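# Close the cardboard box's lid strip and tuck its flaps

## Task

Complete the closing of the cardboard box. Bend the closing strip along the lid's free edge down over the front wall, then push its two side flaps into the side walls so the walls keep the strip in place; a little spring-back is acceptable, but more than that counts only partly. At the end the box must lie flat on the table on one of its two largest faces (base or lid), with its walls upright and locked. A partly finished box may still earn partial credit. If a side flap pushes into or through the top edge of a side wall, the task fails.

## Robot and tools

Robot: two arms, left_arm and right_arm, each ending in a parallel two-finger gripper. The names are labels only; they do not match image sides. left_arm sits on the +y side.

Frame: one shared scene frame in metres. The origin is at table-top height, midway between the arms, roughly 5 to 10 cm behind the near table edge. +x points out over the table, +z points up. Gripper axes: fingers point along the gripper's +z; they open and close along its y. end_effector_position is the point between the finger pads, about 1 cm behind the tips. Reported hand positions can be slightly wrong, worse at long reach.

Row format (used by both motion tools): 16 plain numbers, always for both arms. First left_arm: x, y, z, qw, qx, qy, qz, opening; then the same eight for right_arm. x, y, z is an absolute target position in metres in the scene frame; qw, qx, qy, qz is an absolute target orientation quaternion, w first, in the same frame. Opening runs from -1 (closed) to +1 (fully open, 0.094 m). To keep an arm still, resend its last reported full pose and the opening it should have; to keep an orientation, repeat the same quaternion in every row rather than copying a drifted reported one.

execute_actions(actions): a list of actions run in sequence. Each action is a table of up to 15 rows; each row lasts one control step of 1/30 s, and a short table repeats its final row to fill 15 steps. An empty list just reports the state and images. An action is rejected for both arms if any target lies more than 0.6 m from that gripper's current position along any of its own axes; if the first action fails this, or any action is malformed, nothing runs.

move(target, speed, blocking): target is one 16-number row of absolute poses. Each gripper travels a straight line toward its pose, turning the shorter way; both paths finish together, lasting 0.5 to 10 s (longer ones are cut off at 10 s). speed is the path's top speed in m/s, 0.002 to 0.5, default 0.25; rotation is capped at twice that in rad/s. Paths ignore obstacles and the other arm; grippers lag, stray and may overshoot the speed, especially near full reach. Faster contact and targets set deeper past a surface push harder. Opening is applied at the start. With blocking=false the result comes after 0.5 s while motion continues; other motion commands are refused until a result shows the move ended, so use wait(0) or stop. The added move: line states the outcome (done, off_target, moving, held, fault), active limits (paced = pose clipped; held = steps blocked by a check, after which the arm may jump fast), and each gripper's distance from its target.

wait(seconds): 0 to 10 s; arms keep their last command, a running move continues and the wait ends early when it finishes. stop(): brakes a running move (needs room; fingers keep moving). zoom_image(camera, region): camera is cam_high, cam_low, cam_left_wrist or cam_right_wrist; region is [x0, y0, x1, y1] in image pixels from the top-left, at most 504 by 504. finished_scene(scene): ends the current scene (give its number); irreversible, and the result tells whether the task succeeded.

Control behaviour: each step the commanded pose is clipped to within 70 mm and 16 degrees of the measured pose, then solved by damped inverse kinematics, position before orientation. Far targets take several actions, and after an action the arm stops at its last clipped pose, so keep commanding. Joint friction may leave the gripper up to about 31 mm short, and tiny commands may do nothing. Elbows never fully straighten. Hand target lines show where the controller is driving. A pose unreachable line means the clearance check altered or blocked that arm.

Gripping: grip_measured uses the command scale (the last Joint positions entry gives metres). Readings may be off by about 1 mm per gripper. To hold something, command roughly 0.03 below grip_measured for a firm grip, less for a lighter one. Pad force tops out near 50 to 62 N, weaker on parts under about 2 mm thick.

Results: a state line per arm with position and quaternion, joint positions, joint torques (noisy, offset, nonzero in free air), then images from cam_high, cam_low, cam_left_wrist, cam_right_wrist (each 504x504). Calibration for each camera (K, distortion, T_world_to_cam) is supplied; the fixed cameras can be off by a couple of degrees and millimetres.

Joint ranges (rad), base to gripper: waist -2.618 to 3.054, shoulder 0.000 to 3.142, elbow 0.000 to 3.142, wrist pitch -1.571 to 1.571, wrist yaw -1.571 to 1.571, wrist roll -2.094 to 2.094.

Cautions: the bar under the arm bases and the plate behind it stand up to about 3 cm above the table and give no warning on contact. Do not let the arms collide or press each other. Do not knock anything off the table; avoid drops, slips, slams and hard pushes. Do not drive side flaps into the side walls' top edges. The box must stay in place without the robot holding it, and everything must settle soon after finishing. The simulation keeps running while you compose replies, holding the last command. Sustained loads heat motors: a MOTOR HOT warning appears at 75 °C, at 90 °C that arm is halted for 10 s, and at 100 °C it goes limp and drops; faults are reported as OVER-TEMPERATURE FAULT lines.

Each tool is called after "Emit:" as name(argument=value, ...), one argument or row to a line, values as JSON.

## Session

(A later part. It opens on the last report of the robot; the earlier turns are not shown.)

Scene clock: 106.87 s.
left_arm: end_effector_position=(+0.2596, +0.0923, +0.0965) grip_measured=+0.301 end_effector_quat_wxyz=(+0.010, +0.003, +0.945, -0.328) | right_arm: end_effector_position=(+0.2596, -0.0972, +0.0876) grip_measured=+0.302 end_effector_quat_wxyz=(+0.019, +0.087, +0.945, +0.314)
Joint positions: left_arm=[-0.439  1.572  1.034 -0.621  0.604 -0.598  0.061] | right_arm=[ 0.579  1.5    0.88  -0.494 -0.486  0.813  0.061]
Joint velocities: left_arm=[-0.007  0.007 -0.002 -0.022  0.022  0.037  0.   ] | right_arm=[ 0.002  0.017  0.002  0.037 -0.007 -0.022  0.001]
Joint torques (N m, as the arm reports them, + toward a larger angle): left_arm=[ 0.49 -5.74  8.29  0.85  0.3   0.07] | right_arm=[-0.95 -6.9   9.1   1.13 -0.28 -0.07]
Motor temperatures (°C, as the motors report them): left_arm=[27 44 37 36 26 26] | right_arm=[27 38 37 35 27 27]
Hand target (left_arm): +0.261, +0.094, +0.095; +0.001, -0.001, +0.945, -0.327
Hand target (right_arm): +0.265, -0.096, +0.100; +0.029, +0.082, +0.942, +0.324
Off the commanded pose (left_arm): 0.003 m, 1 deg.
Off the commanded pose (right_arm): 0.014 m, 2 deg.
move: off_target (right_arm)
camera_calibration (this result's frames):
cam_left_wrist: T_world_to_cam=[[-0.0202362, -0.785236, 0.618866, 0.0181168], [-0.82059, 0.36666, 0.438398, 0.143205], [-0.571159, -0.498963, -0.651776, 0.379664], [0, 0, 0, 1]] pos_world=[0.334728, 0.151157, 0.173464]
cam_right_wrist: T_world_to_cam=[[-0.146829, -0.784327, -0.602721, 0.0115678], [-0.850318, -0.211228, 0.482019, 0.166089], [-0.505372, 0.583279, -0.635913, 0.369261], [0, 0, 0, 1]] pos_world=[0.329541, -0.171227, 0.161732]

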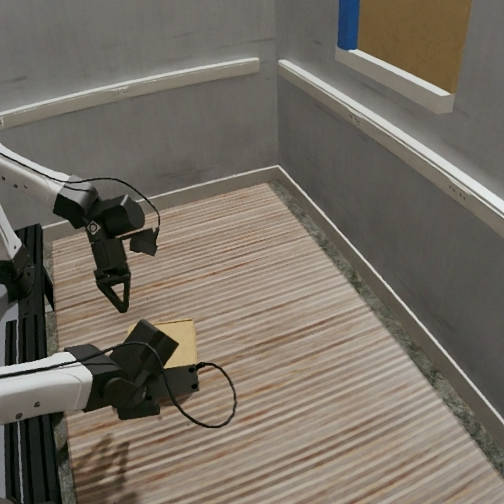

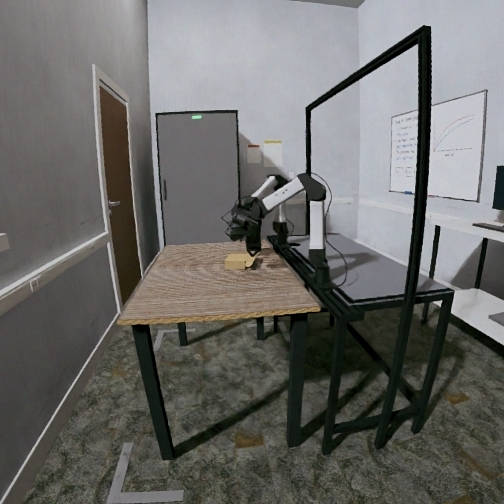

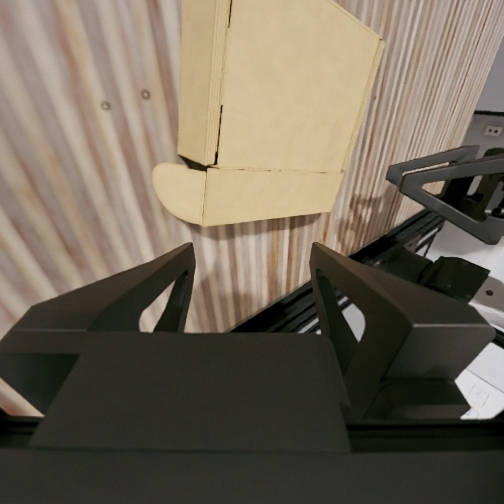

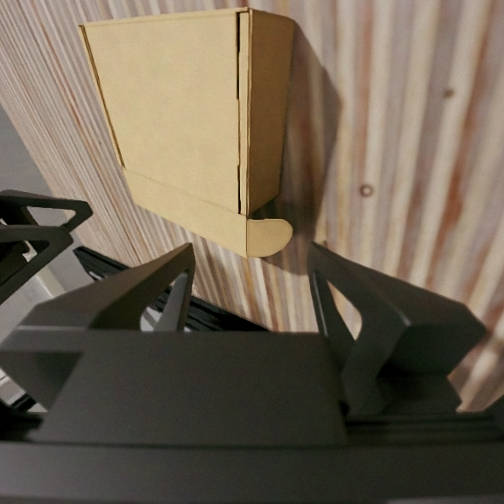

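Emit:
move(
  target=[0.272,0.086,0.058,-0.0368,0.107,0.939,-0.3235,0.2, 0.240,-0.068,0.066,0.0368,0.107,0.939,0.3235,0.2],
  speed=0.06,
)

Emit:
move(
  target=[0.270,0.086,0.033,-0.0368,0.107,0.939,-0.3235,0.2, 0.238,-0.068,0.039,0.0368,0.107,0.939,0.3235,0.2],
  speed=0.03,
)

Scene clock: 116.90 s.
left_arm: end_effector_position=(+0.2697, +0.0846, +0.0595) grip_measured=+0.202 end_effector_quat_wxyz=(-0.027, +0.111, +0.940, -0.323) | right_arm: end_effector_position=(+0.2472, -0.0630, +0.0758) grip_measured=+0.202 end_effector_quat_wxyz=(+0.042, +0.103, +0.936, +0.334)
Joint positions: left_arm=[-0.425  1.791  1.15  -0.688  0.666 -0.305  0.056] | right_arm=[ 0.717  1.5    0.786 -0.269 -0.405  0.997  0.056]
Joint velocities: left_arm=[-0.007  0.022 -0.027  0.051  0.007  0.022  0.   ] | right_arm=[-0.002  0.002 -0.002  0.037 -0.007 -0.037  0.   ]
Joint torques (N m, as the arm reports them, + toward a larger angle): left_arm=[ 0.57 -7.38  7.82  0.6   0.36  0.  ] | right_arm=[ 0.65 -6.05  5.37  1.57 -0.07  0.08]
Motor temperatures (°C, as the motors report them): left_arm=[27 43 38 35 26 26] | right_arm=[27 38 39 35 27 27]
Hand target (left_arm): +0.272, +0.087, +0.058; -0.036, +0.106, +0.940, -0.324
Hand target (right_arm): +0.240, -0.067, +0.067; +0.036, +0.107, +0.939, +0.324
Off the commanded pose (left_arm): 0.003 m, 1 deg.
Off the commanded pose (right_arm): 0.013 m, 1 deg.
move: off_target (right_arm)
camera_calibration (this result's frames):
cam_left_wrist: T_world_to_cam=[[-0.199081, -0.765427, 0.611955, 0.0821257], [-0.717034, 0.539431, 0.441449, 0.12782], [-0.668004, -0.350908, -0.656227, 0.371324], [0, 0, 0, 1]] pos_world=[0.356047, 0.124212, 0.13699]
cam_right_wrist: T_world_to_cam=[[-0.158538, -0.753538, -0.638002, 0.0369818], [-0.876419, -0.190181, 0.442403, 0.17925], [-0.454703, 0.629295, -0.630264, 0.325467], [0, 0, 0, 1]] pos_world=[0.310952, -0.142857, 0.149424]

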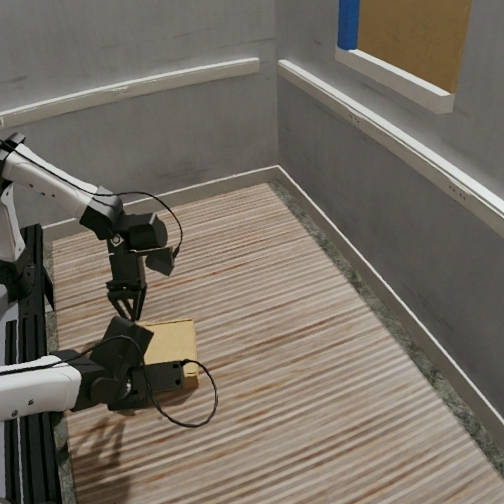

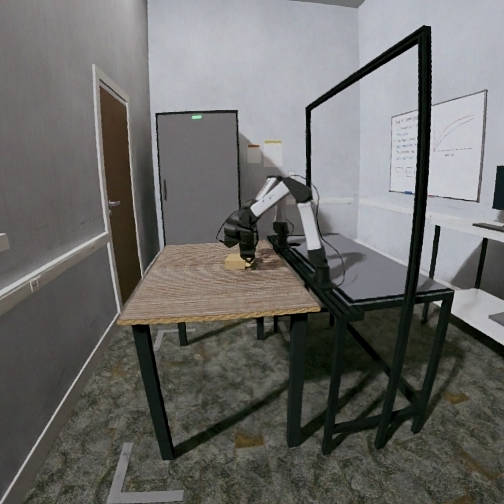

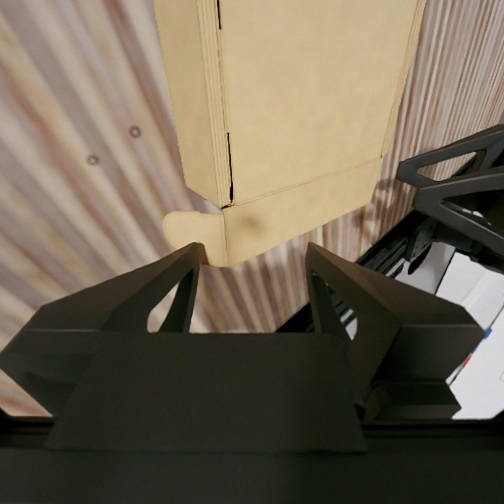

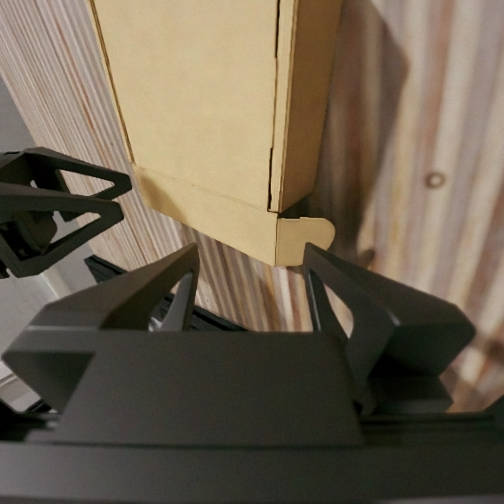

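Scene clock: 118.43 s.
left_arm: end_effector_position=(+0.2732, +0.0834, +0.0438) grip_measured=+0.202 end_effector_quat_wxyz=(-0.025, +0.111, +0.939, -0.324) | right_arm: end_effector_position=(+0.2469, -0.0639, +0.0532) grip_measured=+0.202 end_effector_quat_wxyz=(+0.048, +0.103, +0.935, +0.337)
Joint positions: left_arm=[-0.425  1.828  1.129 -0.626  0.666 -0.305  0.056] | right_arm=[ 0.717  1.543  0.715 -0.141 -0.401  0.998  0.056]
Joint velocities: left_arm=[-0.017  0.007 -0.007 -0.022  0.007 -0.022 -0.001] | right_arm=[-0.007 -0.017 -0.007  0.022  0.007  0.037  0.   ]
Joint torques (N m, as the arm reports them, + toward a larger angle): left_arm=[ 0.02 -7.56  5.17  0.9   0.37  0.01] | right_arm=[ 0.74 -4.84  5.    1.64  0.02  0.13]
Motor temperatures (°C, as the motors report them): left_arm=[27 43 38 35 26 26] | right_arm=[27 38 39 35 27 27]
Hand target (left_arm): +0.269, +0.086, +0.033; -0.037, +0.107, +0.939, -0.324
Hand target (right_arm): +0.238, -0.068, +0.039; +0.037, +0.107, +0.940, +0.323
Off the commanded pose (left_arm): 0.012 m, 1 deg.
Off the commanded pose (right_arm): 0.017 m, 2 deg.
move: off_target (left_arm, right_arm)
camera_calibration (this result's frames):
cam_left_wrist: T_world_to_cam=[[-0.201266, -0.764354, 0.61258, 0.0919903], [-0.718464, 0.540274, 0.43808, 0.138241], [-0.66581, -0.351946, -0.657899, 0.362512], [0, 0, 0, 1]] pos_world=[0.3592, 0.12321, 0.121584]
cam_right_wrist: T_world_to_cam=[[-0.153614, -0.749009, -0.644506, 0.0212109], [-0.882437, -0.189515, 0.430567, 0.19099], [-0.444642, 0.634878, -0.631841, 0.309631], [0, 0, 0, 1]] pos_world=[0.30947, -0.144496, 0.127075]

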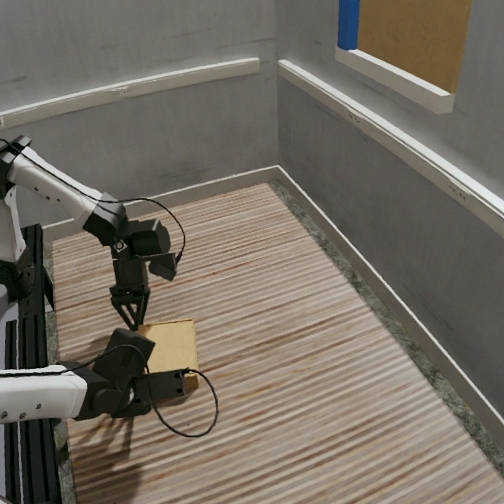

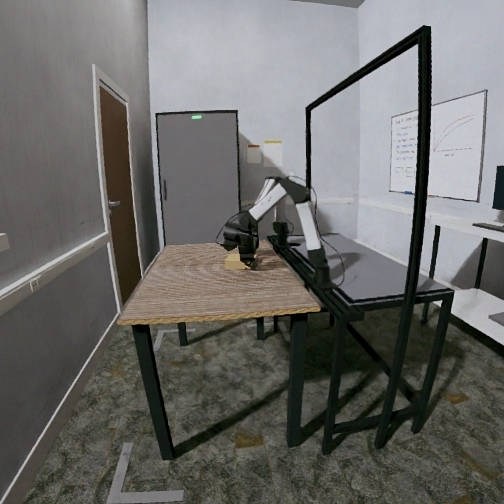

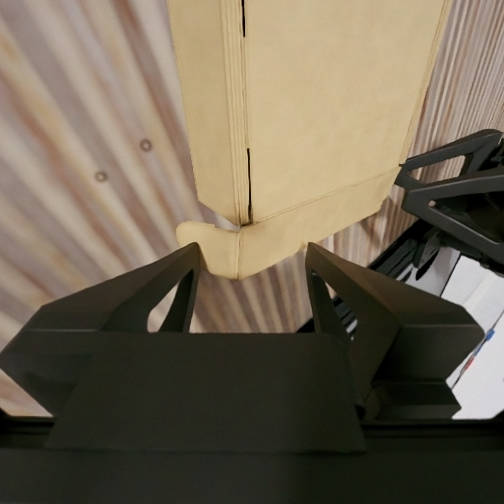

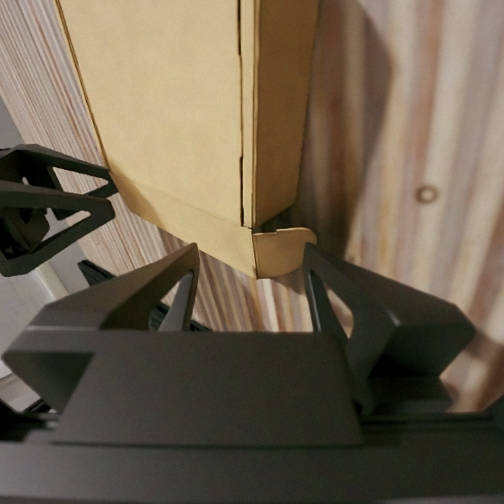

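Move in: left ~8 mm, right ~14 mm.

Emit:
move(
  target=[0.268,0.076,0.032,-0.0368,0.107,0.939,-0.3235,0.2, 0.240,-0.054,0.034,0.0368,0.107,0.939,0.3235,0.2],
  speed=0.025,
)

Emit:
zoom_image(
  camera="cam_left_wrist",
  region=[130,150,330,320],
)

Emit:
zoom_image(
  camera="cam_right_wrist",
  region=[170,150,370,320],
)

Scene clock: 122.77 s.
left_arm: end_effector_position=(+0.2723, +0.0760, +0.0447) grip_measured=+0.202 end_effector_quat_wxyz=(-0.023, +0.112, +0.938, -0.327) | right_arm: end_effector_position=(+0.2424, -0.0540, +0.0405) grip_measured=+0.202 end_effector_quat_wxyz=(+0.041, +0.104, +0.937, +0.331)
Joint positions: left_arm=[-0.444  1.828  1.129 -0.603  0.666 -0.329  0.056] | right_arm=[ 0.756  1.594  0.715 -0.097 -0.382  1.031  0.056]
Joint velocities: left_arm=[-0.002 -0.007  0.007  0.066 -0.022  0.022  0.002] | right_arm=[ 0.007 -0.007  0.002 -0.007 -0.066  0.007  0.   ]
Joint torques (N m, as the arm reports them, + toward a larger angle): left_arm=[-0.89 -6.98  5.54  0.95  0.3  -0.12] | right_arm=[ 0.7  -5.    6.92  1.61 -0.07  0.05]
Motor temperatures (°C, as the motors report them): left_arm=[27 43 38 35 26 26] | right_arm=[27 38 38 35 27 27]
Hand target (left_arm): +0.268, +0.076, +0.032; -0.037, +0.107, +0.939, -0.323
Hand target (right_arm): +0.240, -0.054, +0.034; +0.037, +0.107, +0.939, +0.324
Off the commanded pose (left_arm): 0.013 m, 2 deg.
Off the commanded pose (right_arm): 0.007 m, 1 deg.
move: off_target (left_arm)
camera_calibration (this result's frames):
cam_left_wrist: T_world_to_cam=[[-0.204598, -0.75937, 0.617654, 0.0858775], [-0.720176, 0.544134, 0.430424, 0.141781], [-0.662938, -0.356756, -0.658209, 0.359498], [0, 0, 0, 1]] pos_world=[0.358003, 0.116318, 0.122556]
cam_right_wrist: T_world_to_cam=[[-0.161471, -0.756908, -0.633259, 0.0208314], [-0.875082, -0.18684, 0.446455, 0.192], [-0.456244, 0.626243, -0.632188, 0.295712], [0, 0, 0, 1]] pos_world=[0.306296, -0.133547, 0.114418]

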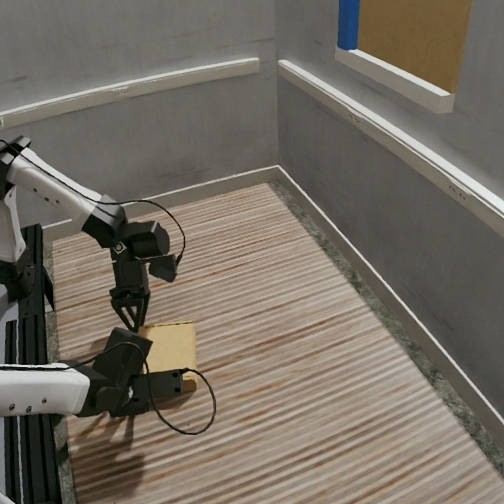

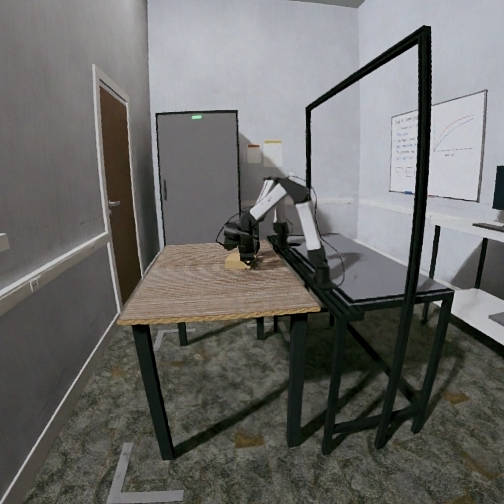

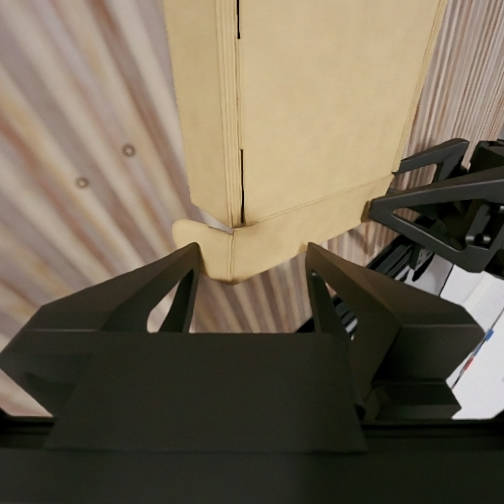

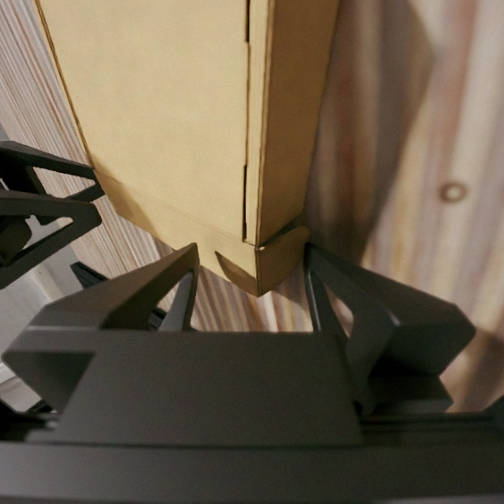

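Region (130, 150, 330, 320) of cam_left_wrist's 504x504 image, scaled by 2.520, with more detail than that image has; it fills the top 428 rows of this view, and the rest is white.

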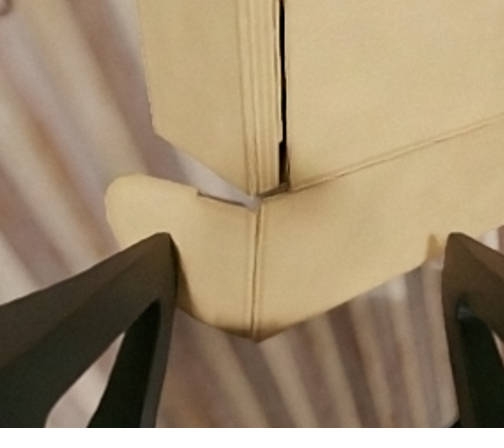

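Region (170, 150, 370, 320) of cam_right_wrist's 504x504 image, scaled by 2.520, with more detail than that image has; it fills the top 428 rows of this view, and the rest is white.

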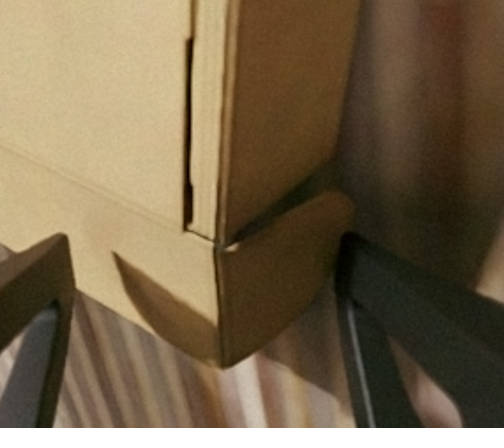

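Emit:
move(
  target=[0.260,0.076,0.030,-0.0368,0.107,0.939,-0.3235,0.2, 0.240,-0.054,0.040,0.0368,0.107,0.939,0.3235,0.14],
  speed=0.02,
)

Emit:
zoom_image(
  camera="cam_left_wrist",
  region=[130,150,330,320],
)

Emit:
zoom_image(
  camera="cam_right_wrist",
  region=[170,150,370,320],
)

Scene clock: 127.60 s.
left_arm: end_effector_position=(+0.2654, +0.0748, +0.0376) grip_measured=+0.202 end_effector_quat_wxyz=(-0.028, +0.111, +0.938, -0.327) | right_arm: end_effector_position=(+0.2414, -0.0552, +0.0394) grip_measured=+0.142 end_effector_quat_wxyz=(+0.038, +0.106, +0.938, +0.328)
Joint positions: left_arm=[-0.456  1.828  1.097 -0.573  0.666 -0.344  0.056] | right_arm=[ 0.756  1.594  0.715 -0.105 -0.38   1.032  0.054]
Joint velocities: left_arm=[ 0.012 -0.012 -0.007 -0.007 -0.007 -0.022 -0.001] | right_arm=[ 0.007  0.007  0.012 -0.037  0.037 -0.022  0.   ]
Joint torques (N m, as the arm reports them, + toward a larger angle): left_arm=[-0.91 -8.54  5.07  0.93  0.25 -0.11] | right_arm=[ 0.75 -6.12  7.38  1.49 -0.05  0.09]
Motor temperatures (°C, as the motors report them): left_arm=[27 43 38 35 26 26] | right_arm=[27 37 39 35 27 27]
Hand target (left_arm): +0.260, +0.076, +0.030; -0.037, +0.107, +0.939, -0.323
Hand target (right_arm): +0.240, -0.054, +0.040; +0.037, +0.107, +0.939, +0.324
Off the commanded pose (left_arm): 0.009 m, 1 deg.
Off the commanded pose (right_arm): 0.002 m, 1 deg.
move: done
camera_calibration (this result's frames):
cam_left_wrist: T_world_to_cam=[[-0.198183, -0.760698, 0.618111, 0.0863815], [-0.715161, 0.543466, 0.439534, 0.138898], [-0.670275, -0.354941, -0.651727, 0.35141], [0, 0, 0, 1]] pos_world=[0.351995, 0.114954, 0.11458]
cam_right_wrist: T_world_to_cam=[[-0.166938, -0.760432, -0.627595, 0.0199653], [-0.872766, -0.182165, 0.452875, 0.190873], [-0.458706, 0.623345, -0.633268, 0.295795], [0, 0, 0, 1]] pos_world=[0.305604, -0.13443, 0.113406]

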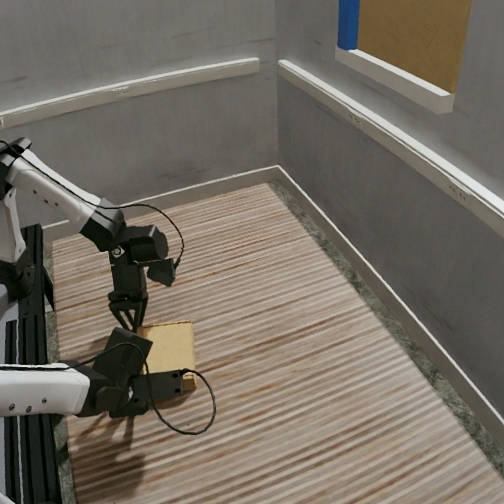

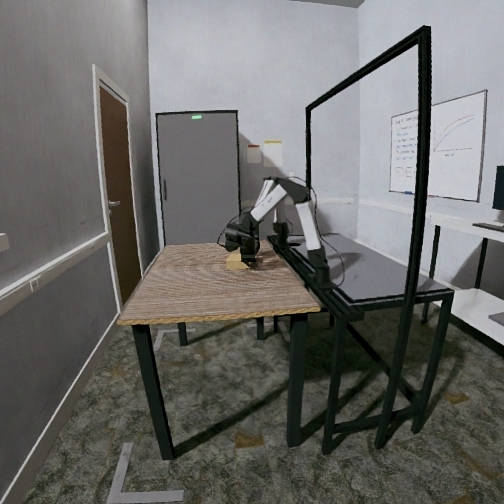

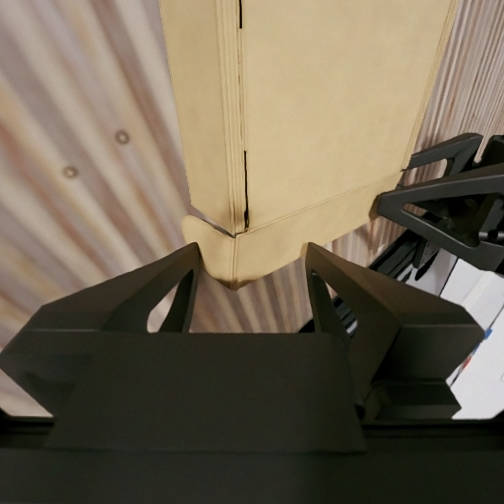

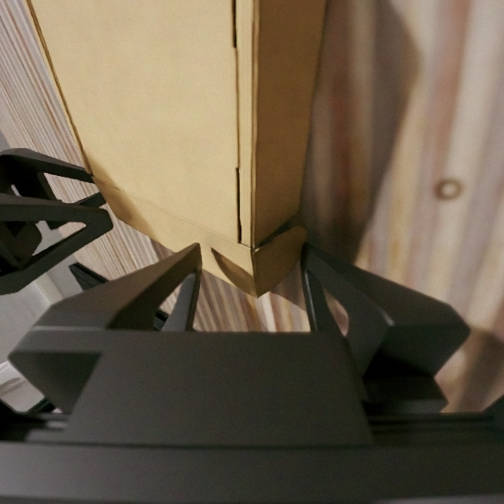

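Region (130, 150, 330, 320) of cam_left_wrist's 504x504 image, scaled by 2.520, with more detail than that image has; it fills the top 428 rows of this view, and the rest is white.

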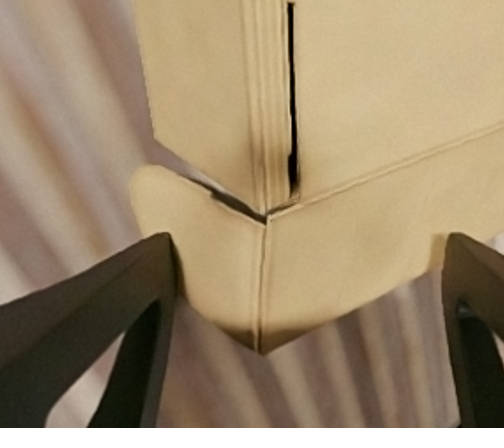

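Region (170, 150, 370, 320) of cam_right_wrist's 504x504 image, scaled by 2.520, with more detail than that image has; it fills the top 428 rows of this view, and the rest is white.

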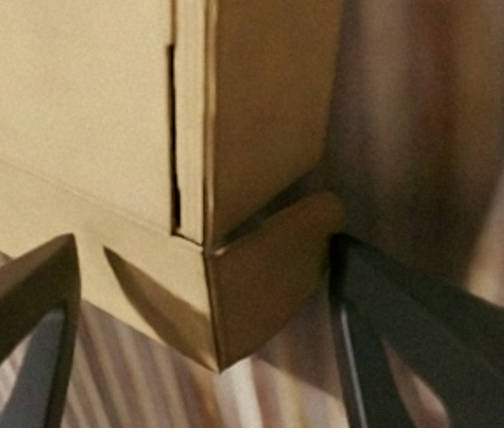

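Emit:
move(
  target=[0.252,0.078,0.040,-0.0368,0.107,0.939,-0.3235,0.1, 0.228,-0.050,0.046,0.0368,0.107,0.939,0.3235,0.06],
  speed=0.02,
)

Emit:
zoom_image(
  camera="cam_left_wrist",
  region=[130,150,330,320],
)

Emit:
zoom_image(
  camera="cam_right_wrist",
  region=[170,150,370,320],
)

Scene clock: 133.60 s.
left_arm: end_effector_position=(+0.2592, +0.0759, +0.0367) grip_measured=+0.102 end_effector_quat_wxyz=(-0.033, +0.108, +0.939, -0.325) | right_arm: end_effector_position=(+0.2313, -0.0495, +0.0440) grip_measured=+0.062 end_effector_quat_wxyz=(+0.035, +0.107, +0.939, +0.324)
Joint positions: left_arm=[-0.462  1.816  1.078 -0.572  0.666 -0.353  0.052] | right_arm=[ 0.797  1.569  0.715 -0.126 -0.356  1.069  0.05 ]
Joint velocities: left_arm=[ 0.007  0.002 -0.007  0.007  0.081 -0.022 -0.   ] | right_arm=[-0.007 -0.002 -0.002 -0.095 -0.095  0.037  0.   ]
Joint torques (N m, as the arm reports them, + toward a larger angle): left_arm=[ -0.91 -10.85   5.27   0.68   0.26  -0.09] | right_arm=[ 0.46 -7.21  6.55  1.46 -0.09  0.07]
Motor temperatures (°C, as the motors report them): left_arm=[27 43 38 35 26 26] | right_arm=[27 37 39 35 27 27]
Hand target (left_arm): +0.252, +0.078, +0.040; -0.037, +0.107, +0.939, -0.324
Hand target (right_arm): +0.228, -0.050, +0.046; +0.036, +0.107, +0.939, +0.324
Off the commanded pose (left_arm): 0.008 m, 0 deg.
Off the commanded pose (right_arm): 0.004 m, 0 deg.
move: done
camera_calibration (this result's frames):
cam_left_wrist: T_world_to_cam=[[-0.190539, -0.763434, 0.617142, 0.0847748], [-0.710845, 0.540873, 0.449617, 0.132952], [-0.677048, -0.353023, -0.64574, 0.348417], [0, 0, 0, 1]] pos_world=[0.346556, 0.115809, 0.112891]
cam_right_wrist: T_world_to_cam=[[-0.171425, -0.764602, -0.621287, 0.0260435], [-0.869544, -0.179036, 0.460259, 0.180051], [-0.463148, 0.619136, -0.634164, 0.291365], [0, 0, 0, 1]] pos_world=[0.295972, -0.128246, 0.118084]

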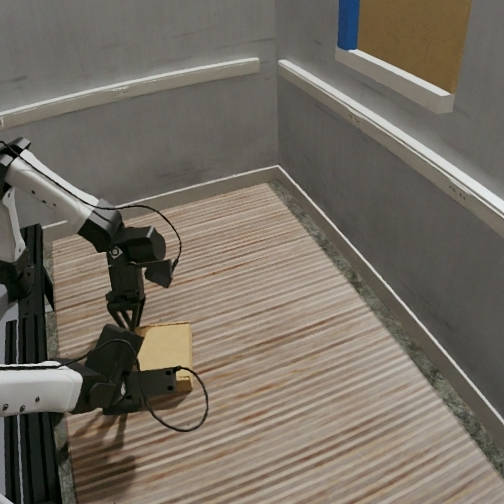

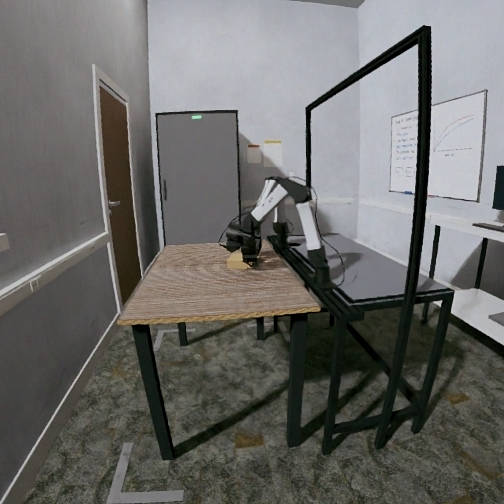

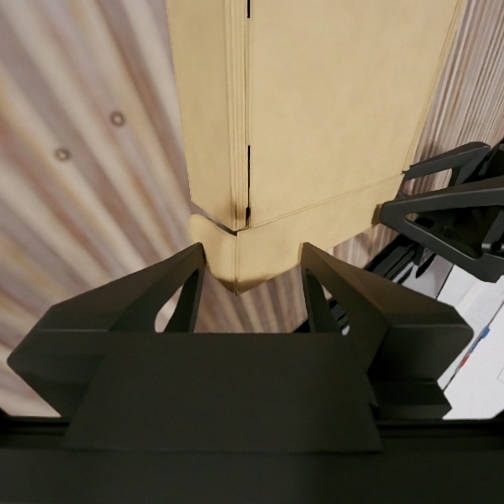

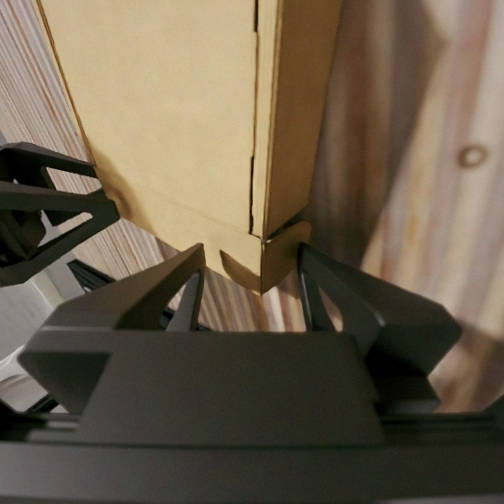

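Region (130, 150, 330, 320) of cam_left_wrist's 504x504 image, scaled by 2.520, with more detail than that image has; it fills the top 428 rows of this view, and the rest is white.

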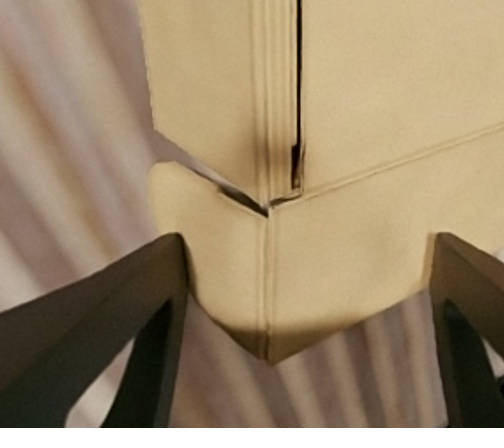

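Region (170, 150, 370, 320) of cam_right_wrist's 504x504 image, scaled by 2.520, with more detail than that image has; it fills the top 428 rows of this view, and the rest is white.

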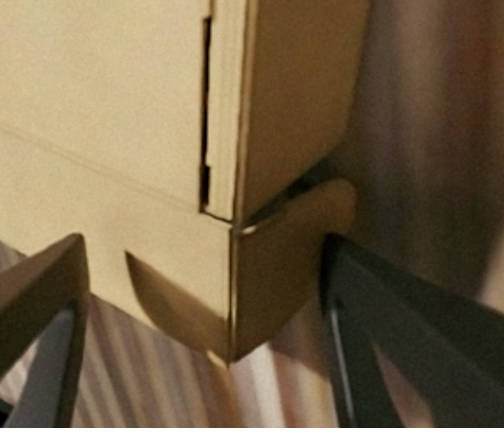

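Good: level, both ~80°. Close further.

Emit:
move(
  target=[0.252,0.078,0.040,-0.0368,0.107,0.939,-0.3235,-0.04, 0.228,-0.050,0.046,0.0368,0.107,0.939,0.3235,-0.08],
  speed=0.02,
)

Emit:
zoom_image(
  camera="cam_left_wrist",
  region=[130,150,330,320],
)

Emit:
zoom_image(
  camera="cam_right_wrist",
  region=[170,150,370,320],
)

Scene clock: 138.73 s.
left_arm: end_effector_position=(+0.2592, +0.0759, +0.0367) grip_measured=-0.038 end_effector_quat_wxyz=(-0.034, +0.108, +0.939, -0.325) | right_arm: end_effector_position=(+0.2312, -0.0501, +0.0436) grip_measured=-0.078 end_effector_quat_wxyz=(+0.035, +0.108, +0.940, +0.323)
Joint positions: left_arm=[-0.462  1.816  1.078 -0.572  0.666 -0.353  0.045] | right_arm=[ 0.797  1.569  0.715 -0.129 -0.354  1.07   0.043]
Joint velocities: left_arm=[-0.002 -0.007  0.007 -0.051  0.066  0.022 -0.002] | right_arm=[ 0.027 -0.012 -0.002  0.022  0.037 -0.022  0.   ]
Joint torques (N m, as the arm reports them, + toward a larger angle): left_arm=[ -0.87 -10.85   5.15   0.69   0.26  -0.12] | right_arm=[ 0.57 -7.3   6.42  1.5  -0.13  0.04]
Motor temperatures (°C, as the motors report them): left_arm=[27 45 38 35 26 26] | right_arm=[27 37 39 35 27 27]
Hand target (left_arm): +0.252, +0.078, +0.040; -0.037, +0.107, +0.939, -0.324
Hand target (right_arm): +0.228, -0.050, +0.046; +0.037, +0.107, +0.939, +0.324
Off the commanded pose (left_arm): 0.008 m, 0 deg.
Off the commanded pose (right_arm): 0.004 m, 0 deg.
move: done
camera_calibration (this result's frames):
cam_left_wrist: T_world_to_cam=[[-0.190168, -0.763522, 0.617147, 0.0846852], [-0.710904, 0.540637, 0.449808, 0.132978], [-0.677091, -0.353193, -0.645602, 0.348436], [0, 0, 0, 1]] pos_world=[0.346561, 0.115831, 0.112873]
cam_right_wrist: T_world_to_cam=[[-0.173895, -0.766141, -0.618698, 0.0256847], [-0.869289, -0.175778, 0.461995, 0.180107], [-0.462707, 0.618166, -0.635431, 0.291297], [0, 0, 0, 1]] pos_world=[0.295816, -0.128733, 0.117782]

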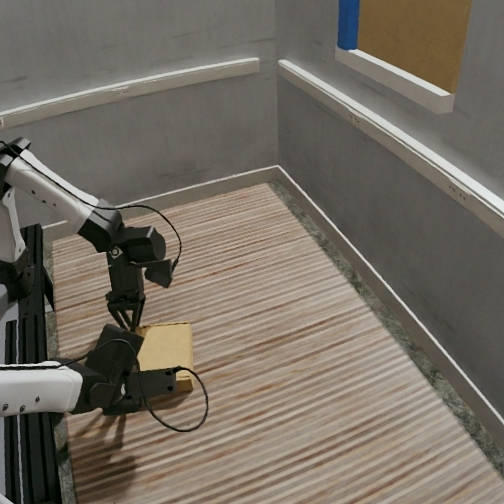

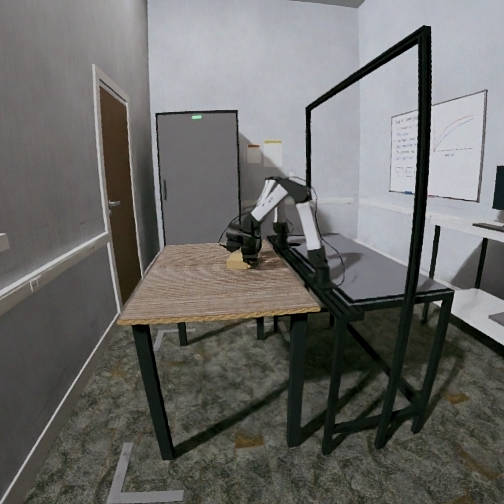

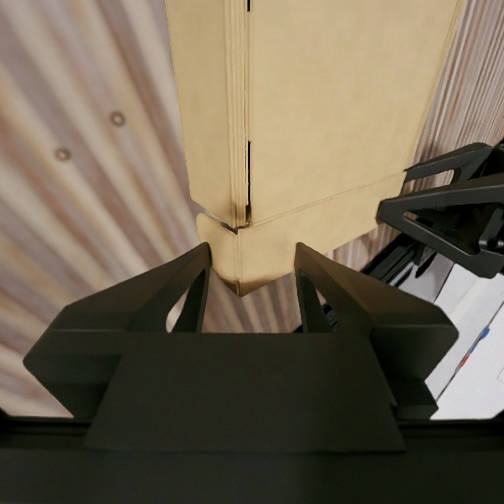

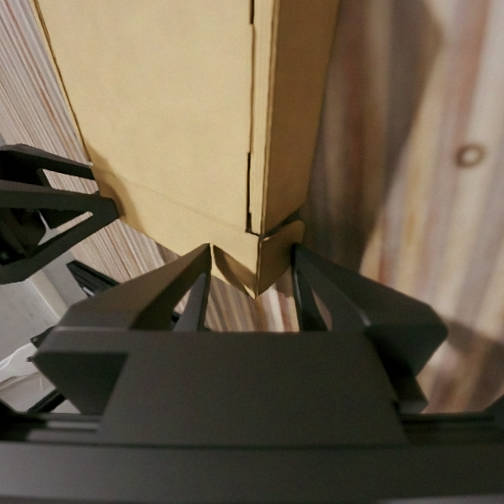

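Region (130, 150, 330, 320) of cam_left_wrist's 504x504 image, scaled by 2.520, with more detail than that image has; it fills the top 428 rows of this view, and the rest is white.

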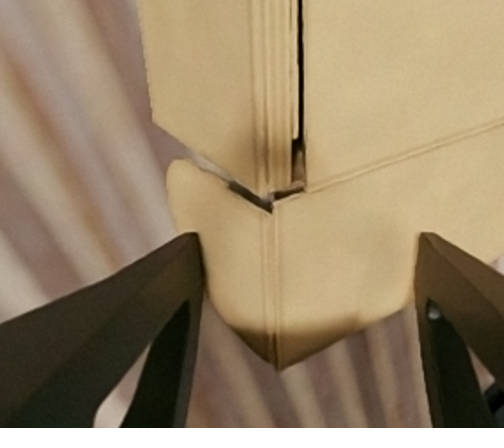

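Region (170, 150, 370, 320) of cam_right_wrist's 504x504 image, scaled by 2.520, with more detail than that image has; it fills the top 428 rows of this view, and the rest is white.

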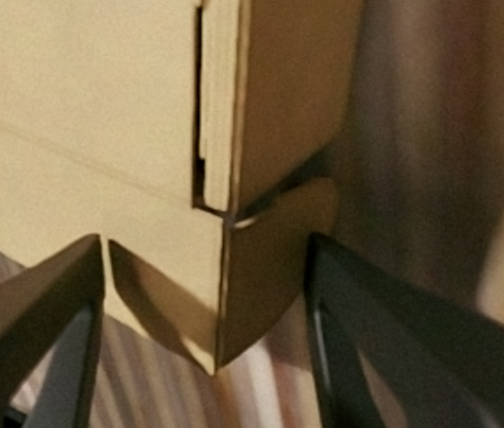

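Emit:
move(
  target=[0.251,0.073,0.040,-0.0368,0.107,0.939,-0.3235,-0.04, 0.229,-0.044,0.046,0.0368,0.107,0.939,0.3235,-0.08],
  speed=0.01,
)

Emit:
zoom_image(
  camera="cam_left_wrist",
  region=[130,150,330,320],
)

Emit:
zoom_image(
  camera="cam_right_wrist",
  region=[170,150,370,320],
)

Scene clock: 143.87 s.
left_arm: end_effector_position=(+0.2556, +0.0724, +0.0365) grip_measured=-0.038 end_effector_quat_wxyz=(-0.038, +0.107, +0.939, -0.324) | right_arm: end_effector_position=(+0.2285, -0.0479, +0.0432) grip_measured=-0.078 end_effector_quat_wxyz=(+0.034, +0.108, +0.940, +0.321)
Joint positions: left_arm=[-0.475  1.816  1.078 -0.572  0.665 -0.369  0.045] | right_arm=[ 0.81   1.569  0.715 -0.129 -0.347  1.08   0.043]
Joint velocities: left_arm=[ 0.007 -0.002  0.022  0.022  0.051 -0.066  0.   ] | right_arm=[-0.002  0.002  0.002 -0.007  0.007  0.007 -0.001]
Joint torques (N m, as the arm reports them, + toward a larger angle): left_arm=[ -0.96 -10.63   5.47   0.79   0.26  -0.14] | right_arm=[ 0.64 -5.85  7.59  1.5  -0.03  0.05]
Motor temperatures (°C, as the motors report them): left_arm=[27 46 37 34 26 26] | right_arm=[27 38 39 36 27 27]
Hand target (left_arm): +0.251, +0.073, +0.040; -0.037, +0.107, +0.939, -0.323
Hand target (right_arm): +0.229, -0.044, +0.046; +0.037, +0.107, +0.939, +0.324
Off the commanded pose (left_arm): 0.006 m, 0 deg.
Off the commanded pose (right_arm): 0.005 m, 0 deg.
move: done
camera_calibration (this result's frames):
cam_left_wrist: T_world_to_cam=[[-0.18445, -0.765256, 0.616734, 0.0801636], [-0.706072, 0.539683, 0.45848, 0.130929], [-0.683696, -0.350892, -0.639871, 0.345959], [0, 0, 0, 1]] pos_world=[0.343762, 0.11208, 0.111901]
cam_right_wrist: T_world_to_cam=[[-0.174531, -0.768188, -0.615976, 0.0265735], [-0.868263, -0.174972, 0.464224, 0.178019], [-0.464389, 0.615851, -0.636451, 0.288832], [0, 0, 0, 1]] pos_world=[0.293335, -0.126316, 0.117556]

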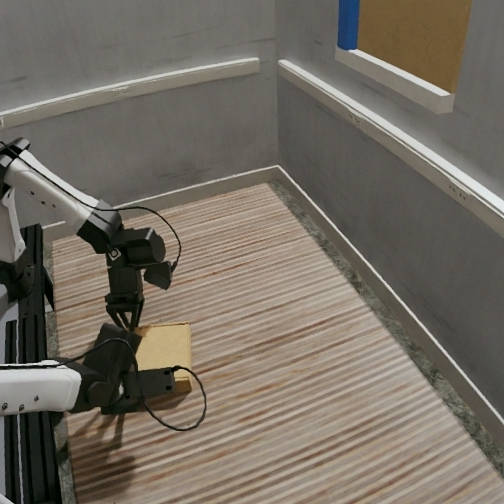

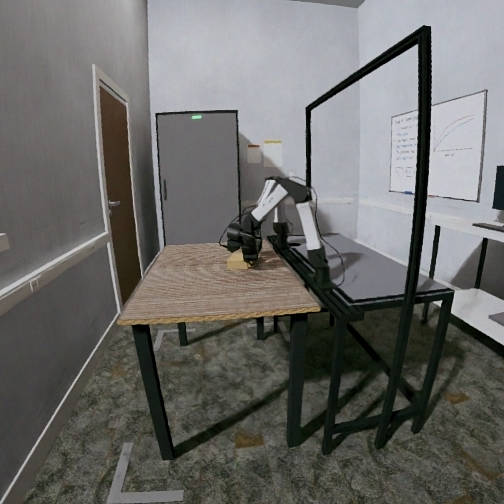

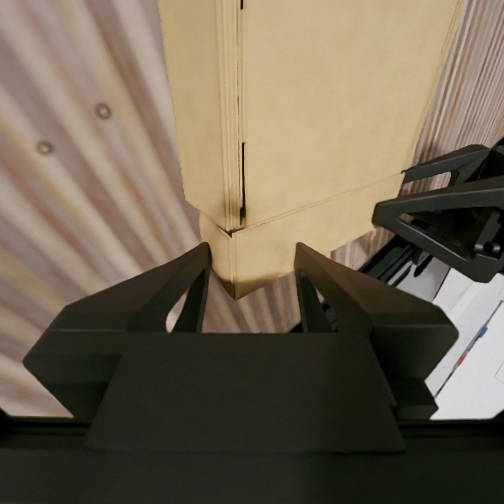

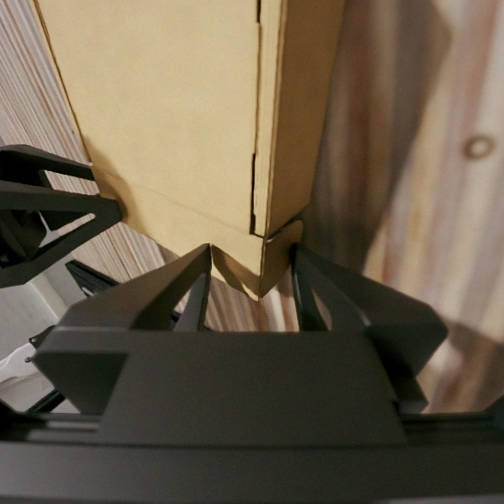

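Region (130, 150, 330, 320) of cam_left_wrist's 504x504 image, scaled by 2.520, with more detail than that image has; it fills the top 428 rows of this view, and the rest is white.

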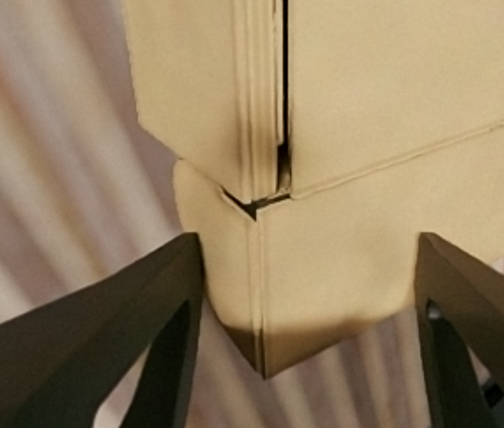

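Region (170, 150, 370, 320) of cam_right_wrist's 504x504 image, scaled by 2.520, with more detail than that image has; it fills the top 428 rows of this view, and the rest is white.

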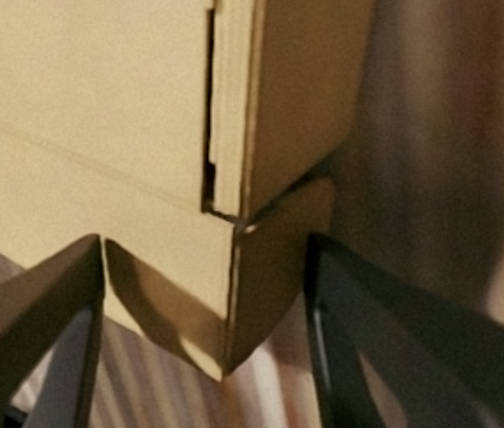

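Emit:
move(
  target=[0.251,0.073,0.040,-0.0368,0.107,0.939,-0.3235,-0.04, 0.231,-0.041,0.044,0.0368,0.107,0.939,0.3235,-0.11],
  speed=0.01,
)

Emit:
zoom_image(
  camera="cam_right_wrist",
  region=[170,150,370,320],
)

Scene clock: 148.03 s.
left_arm: end_effector_position=(+0.2556, +0.0725, +0.0364) grip_measured=-0.038 end_effector_quat_wxyz=(-0.039, +0.106, +0.939, -0.324) | right_arm: end_effector_position=(+0.2287, -0.0480, +0.0432) grip_measured=-0.108 end_effector_quat_wxyz=(+0.034, +0.110, +0.940, +0.321)
Joint positions: left_arm=[-0.475  1.816  1.078 -0.572  0.665 -0.371  0.045] | right_arm=[ 0.81   1.569  0.715 -0.129 -0.345  1.083  0.042]
Joint velocities: left_arm=[-0.022  0.007  0.012 -0.037 -0.081  0.081  0.001] | right_arm=[ 0.007  0.002  0.007  0.007 -0.007 -0.051 -0.001]
Joint torques (N m, as the arm reports them, + toward a larger angle): left_arm=[ -0.99 -10.66   5.37   0.79   0.23  -0.13] | right_arm=[ 1.05 -4.89  8.3   1.63 -0.07  0.05]
Motor temperatures (°C, as the motors report them): left_arm=[27 46 37 34 26 26] | right_arm=[27 37 39 36 27 27]
Hand target (left_arm): +0.251, +0.073, +0.040; -0.037, +0.107, +0.939, -0.324
Hand target (right_arm): +0.231, -0.041, +0.044; +0.037, +0.107, +0.939, +0.324
Off the commanded pose (left_arm): 0.006 m, 0 deg.
Off the commanded pose (right_arm): 0.007 m, 1 deg.
move: done
camera_calibration (this result's frames):
cam_left_wrist: T_world_to_cam=[[-0.183387, -0.765736, 0.616456, 0.0799981], [-0.706372, 0.538766, 0.459096, 0.131069], [-0.683672, -0.351255, -0.639697, 0.345986], [0, 0, 0, 1]] pos_world=[0.343795, 0.112172, 0.111838]
cam_right_wrist: T_world_to_cam=[[-0.177203, -0.767922, -0.615544, 0.0270847], [-0.868303, -0.172441, 0.465096, 0.178251], [-0.463303, 0.616895, -0.636232, 0.288727], [0, 0, 0, 1]] pos_world=[0.293343, -0.126577, 0.117465]

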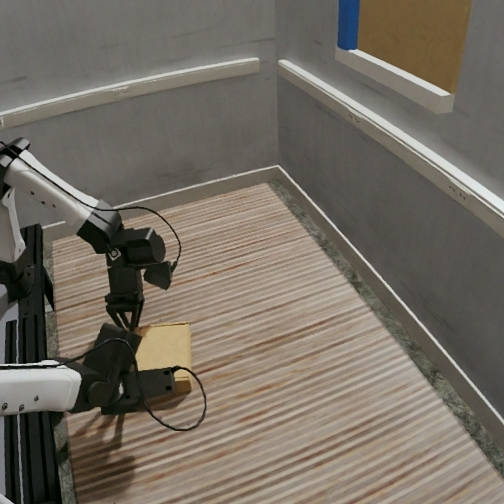

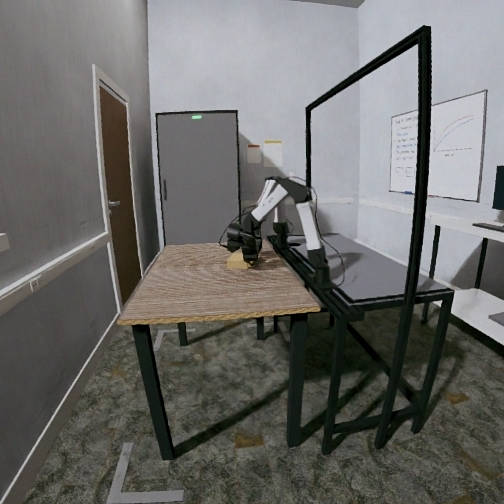

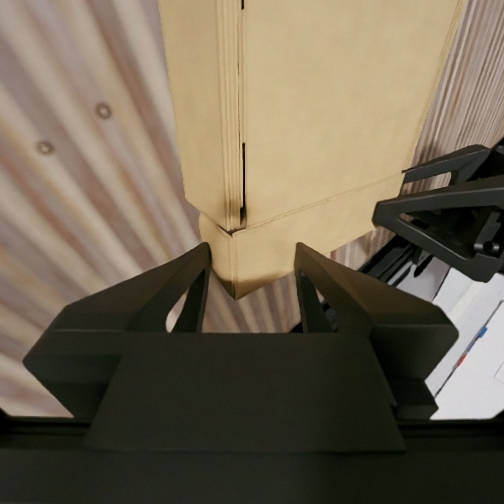

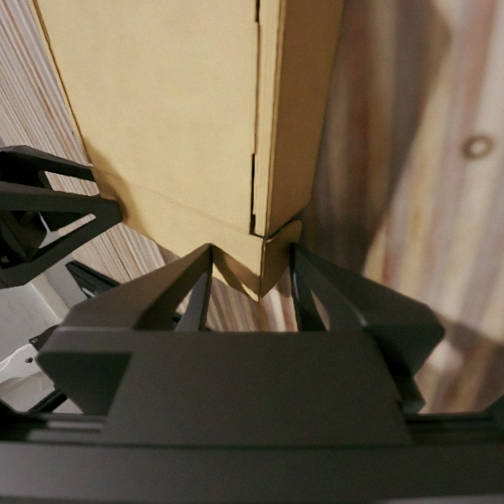

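Region (170, 150, 370, 320) of cam_right_wrist's 504x504 image, scaled by 2.520, with more detail than that image has; it fills the top 428 rows of this view, and the rest is white.

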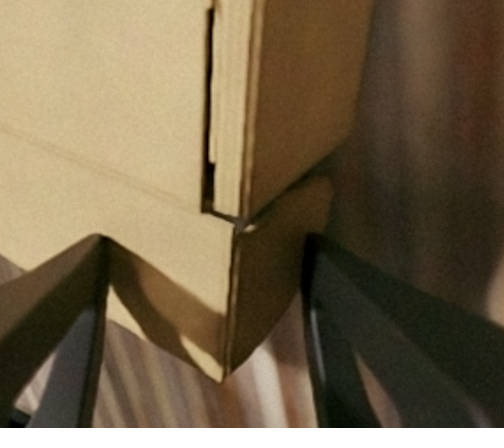

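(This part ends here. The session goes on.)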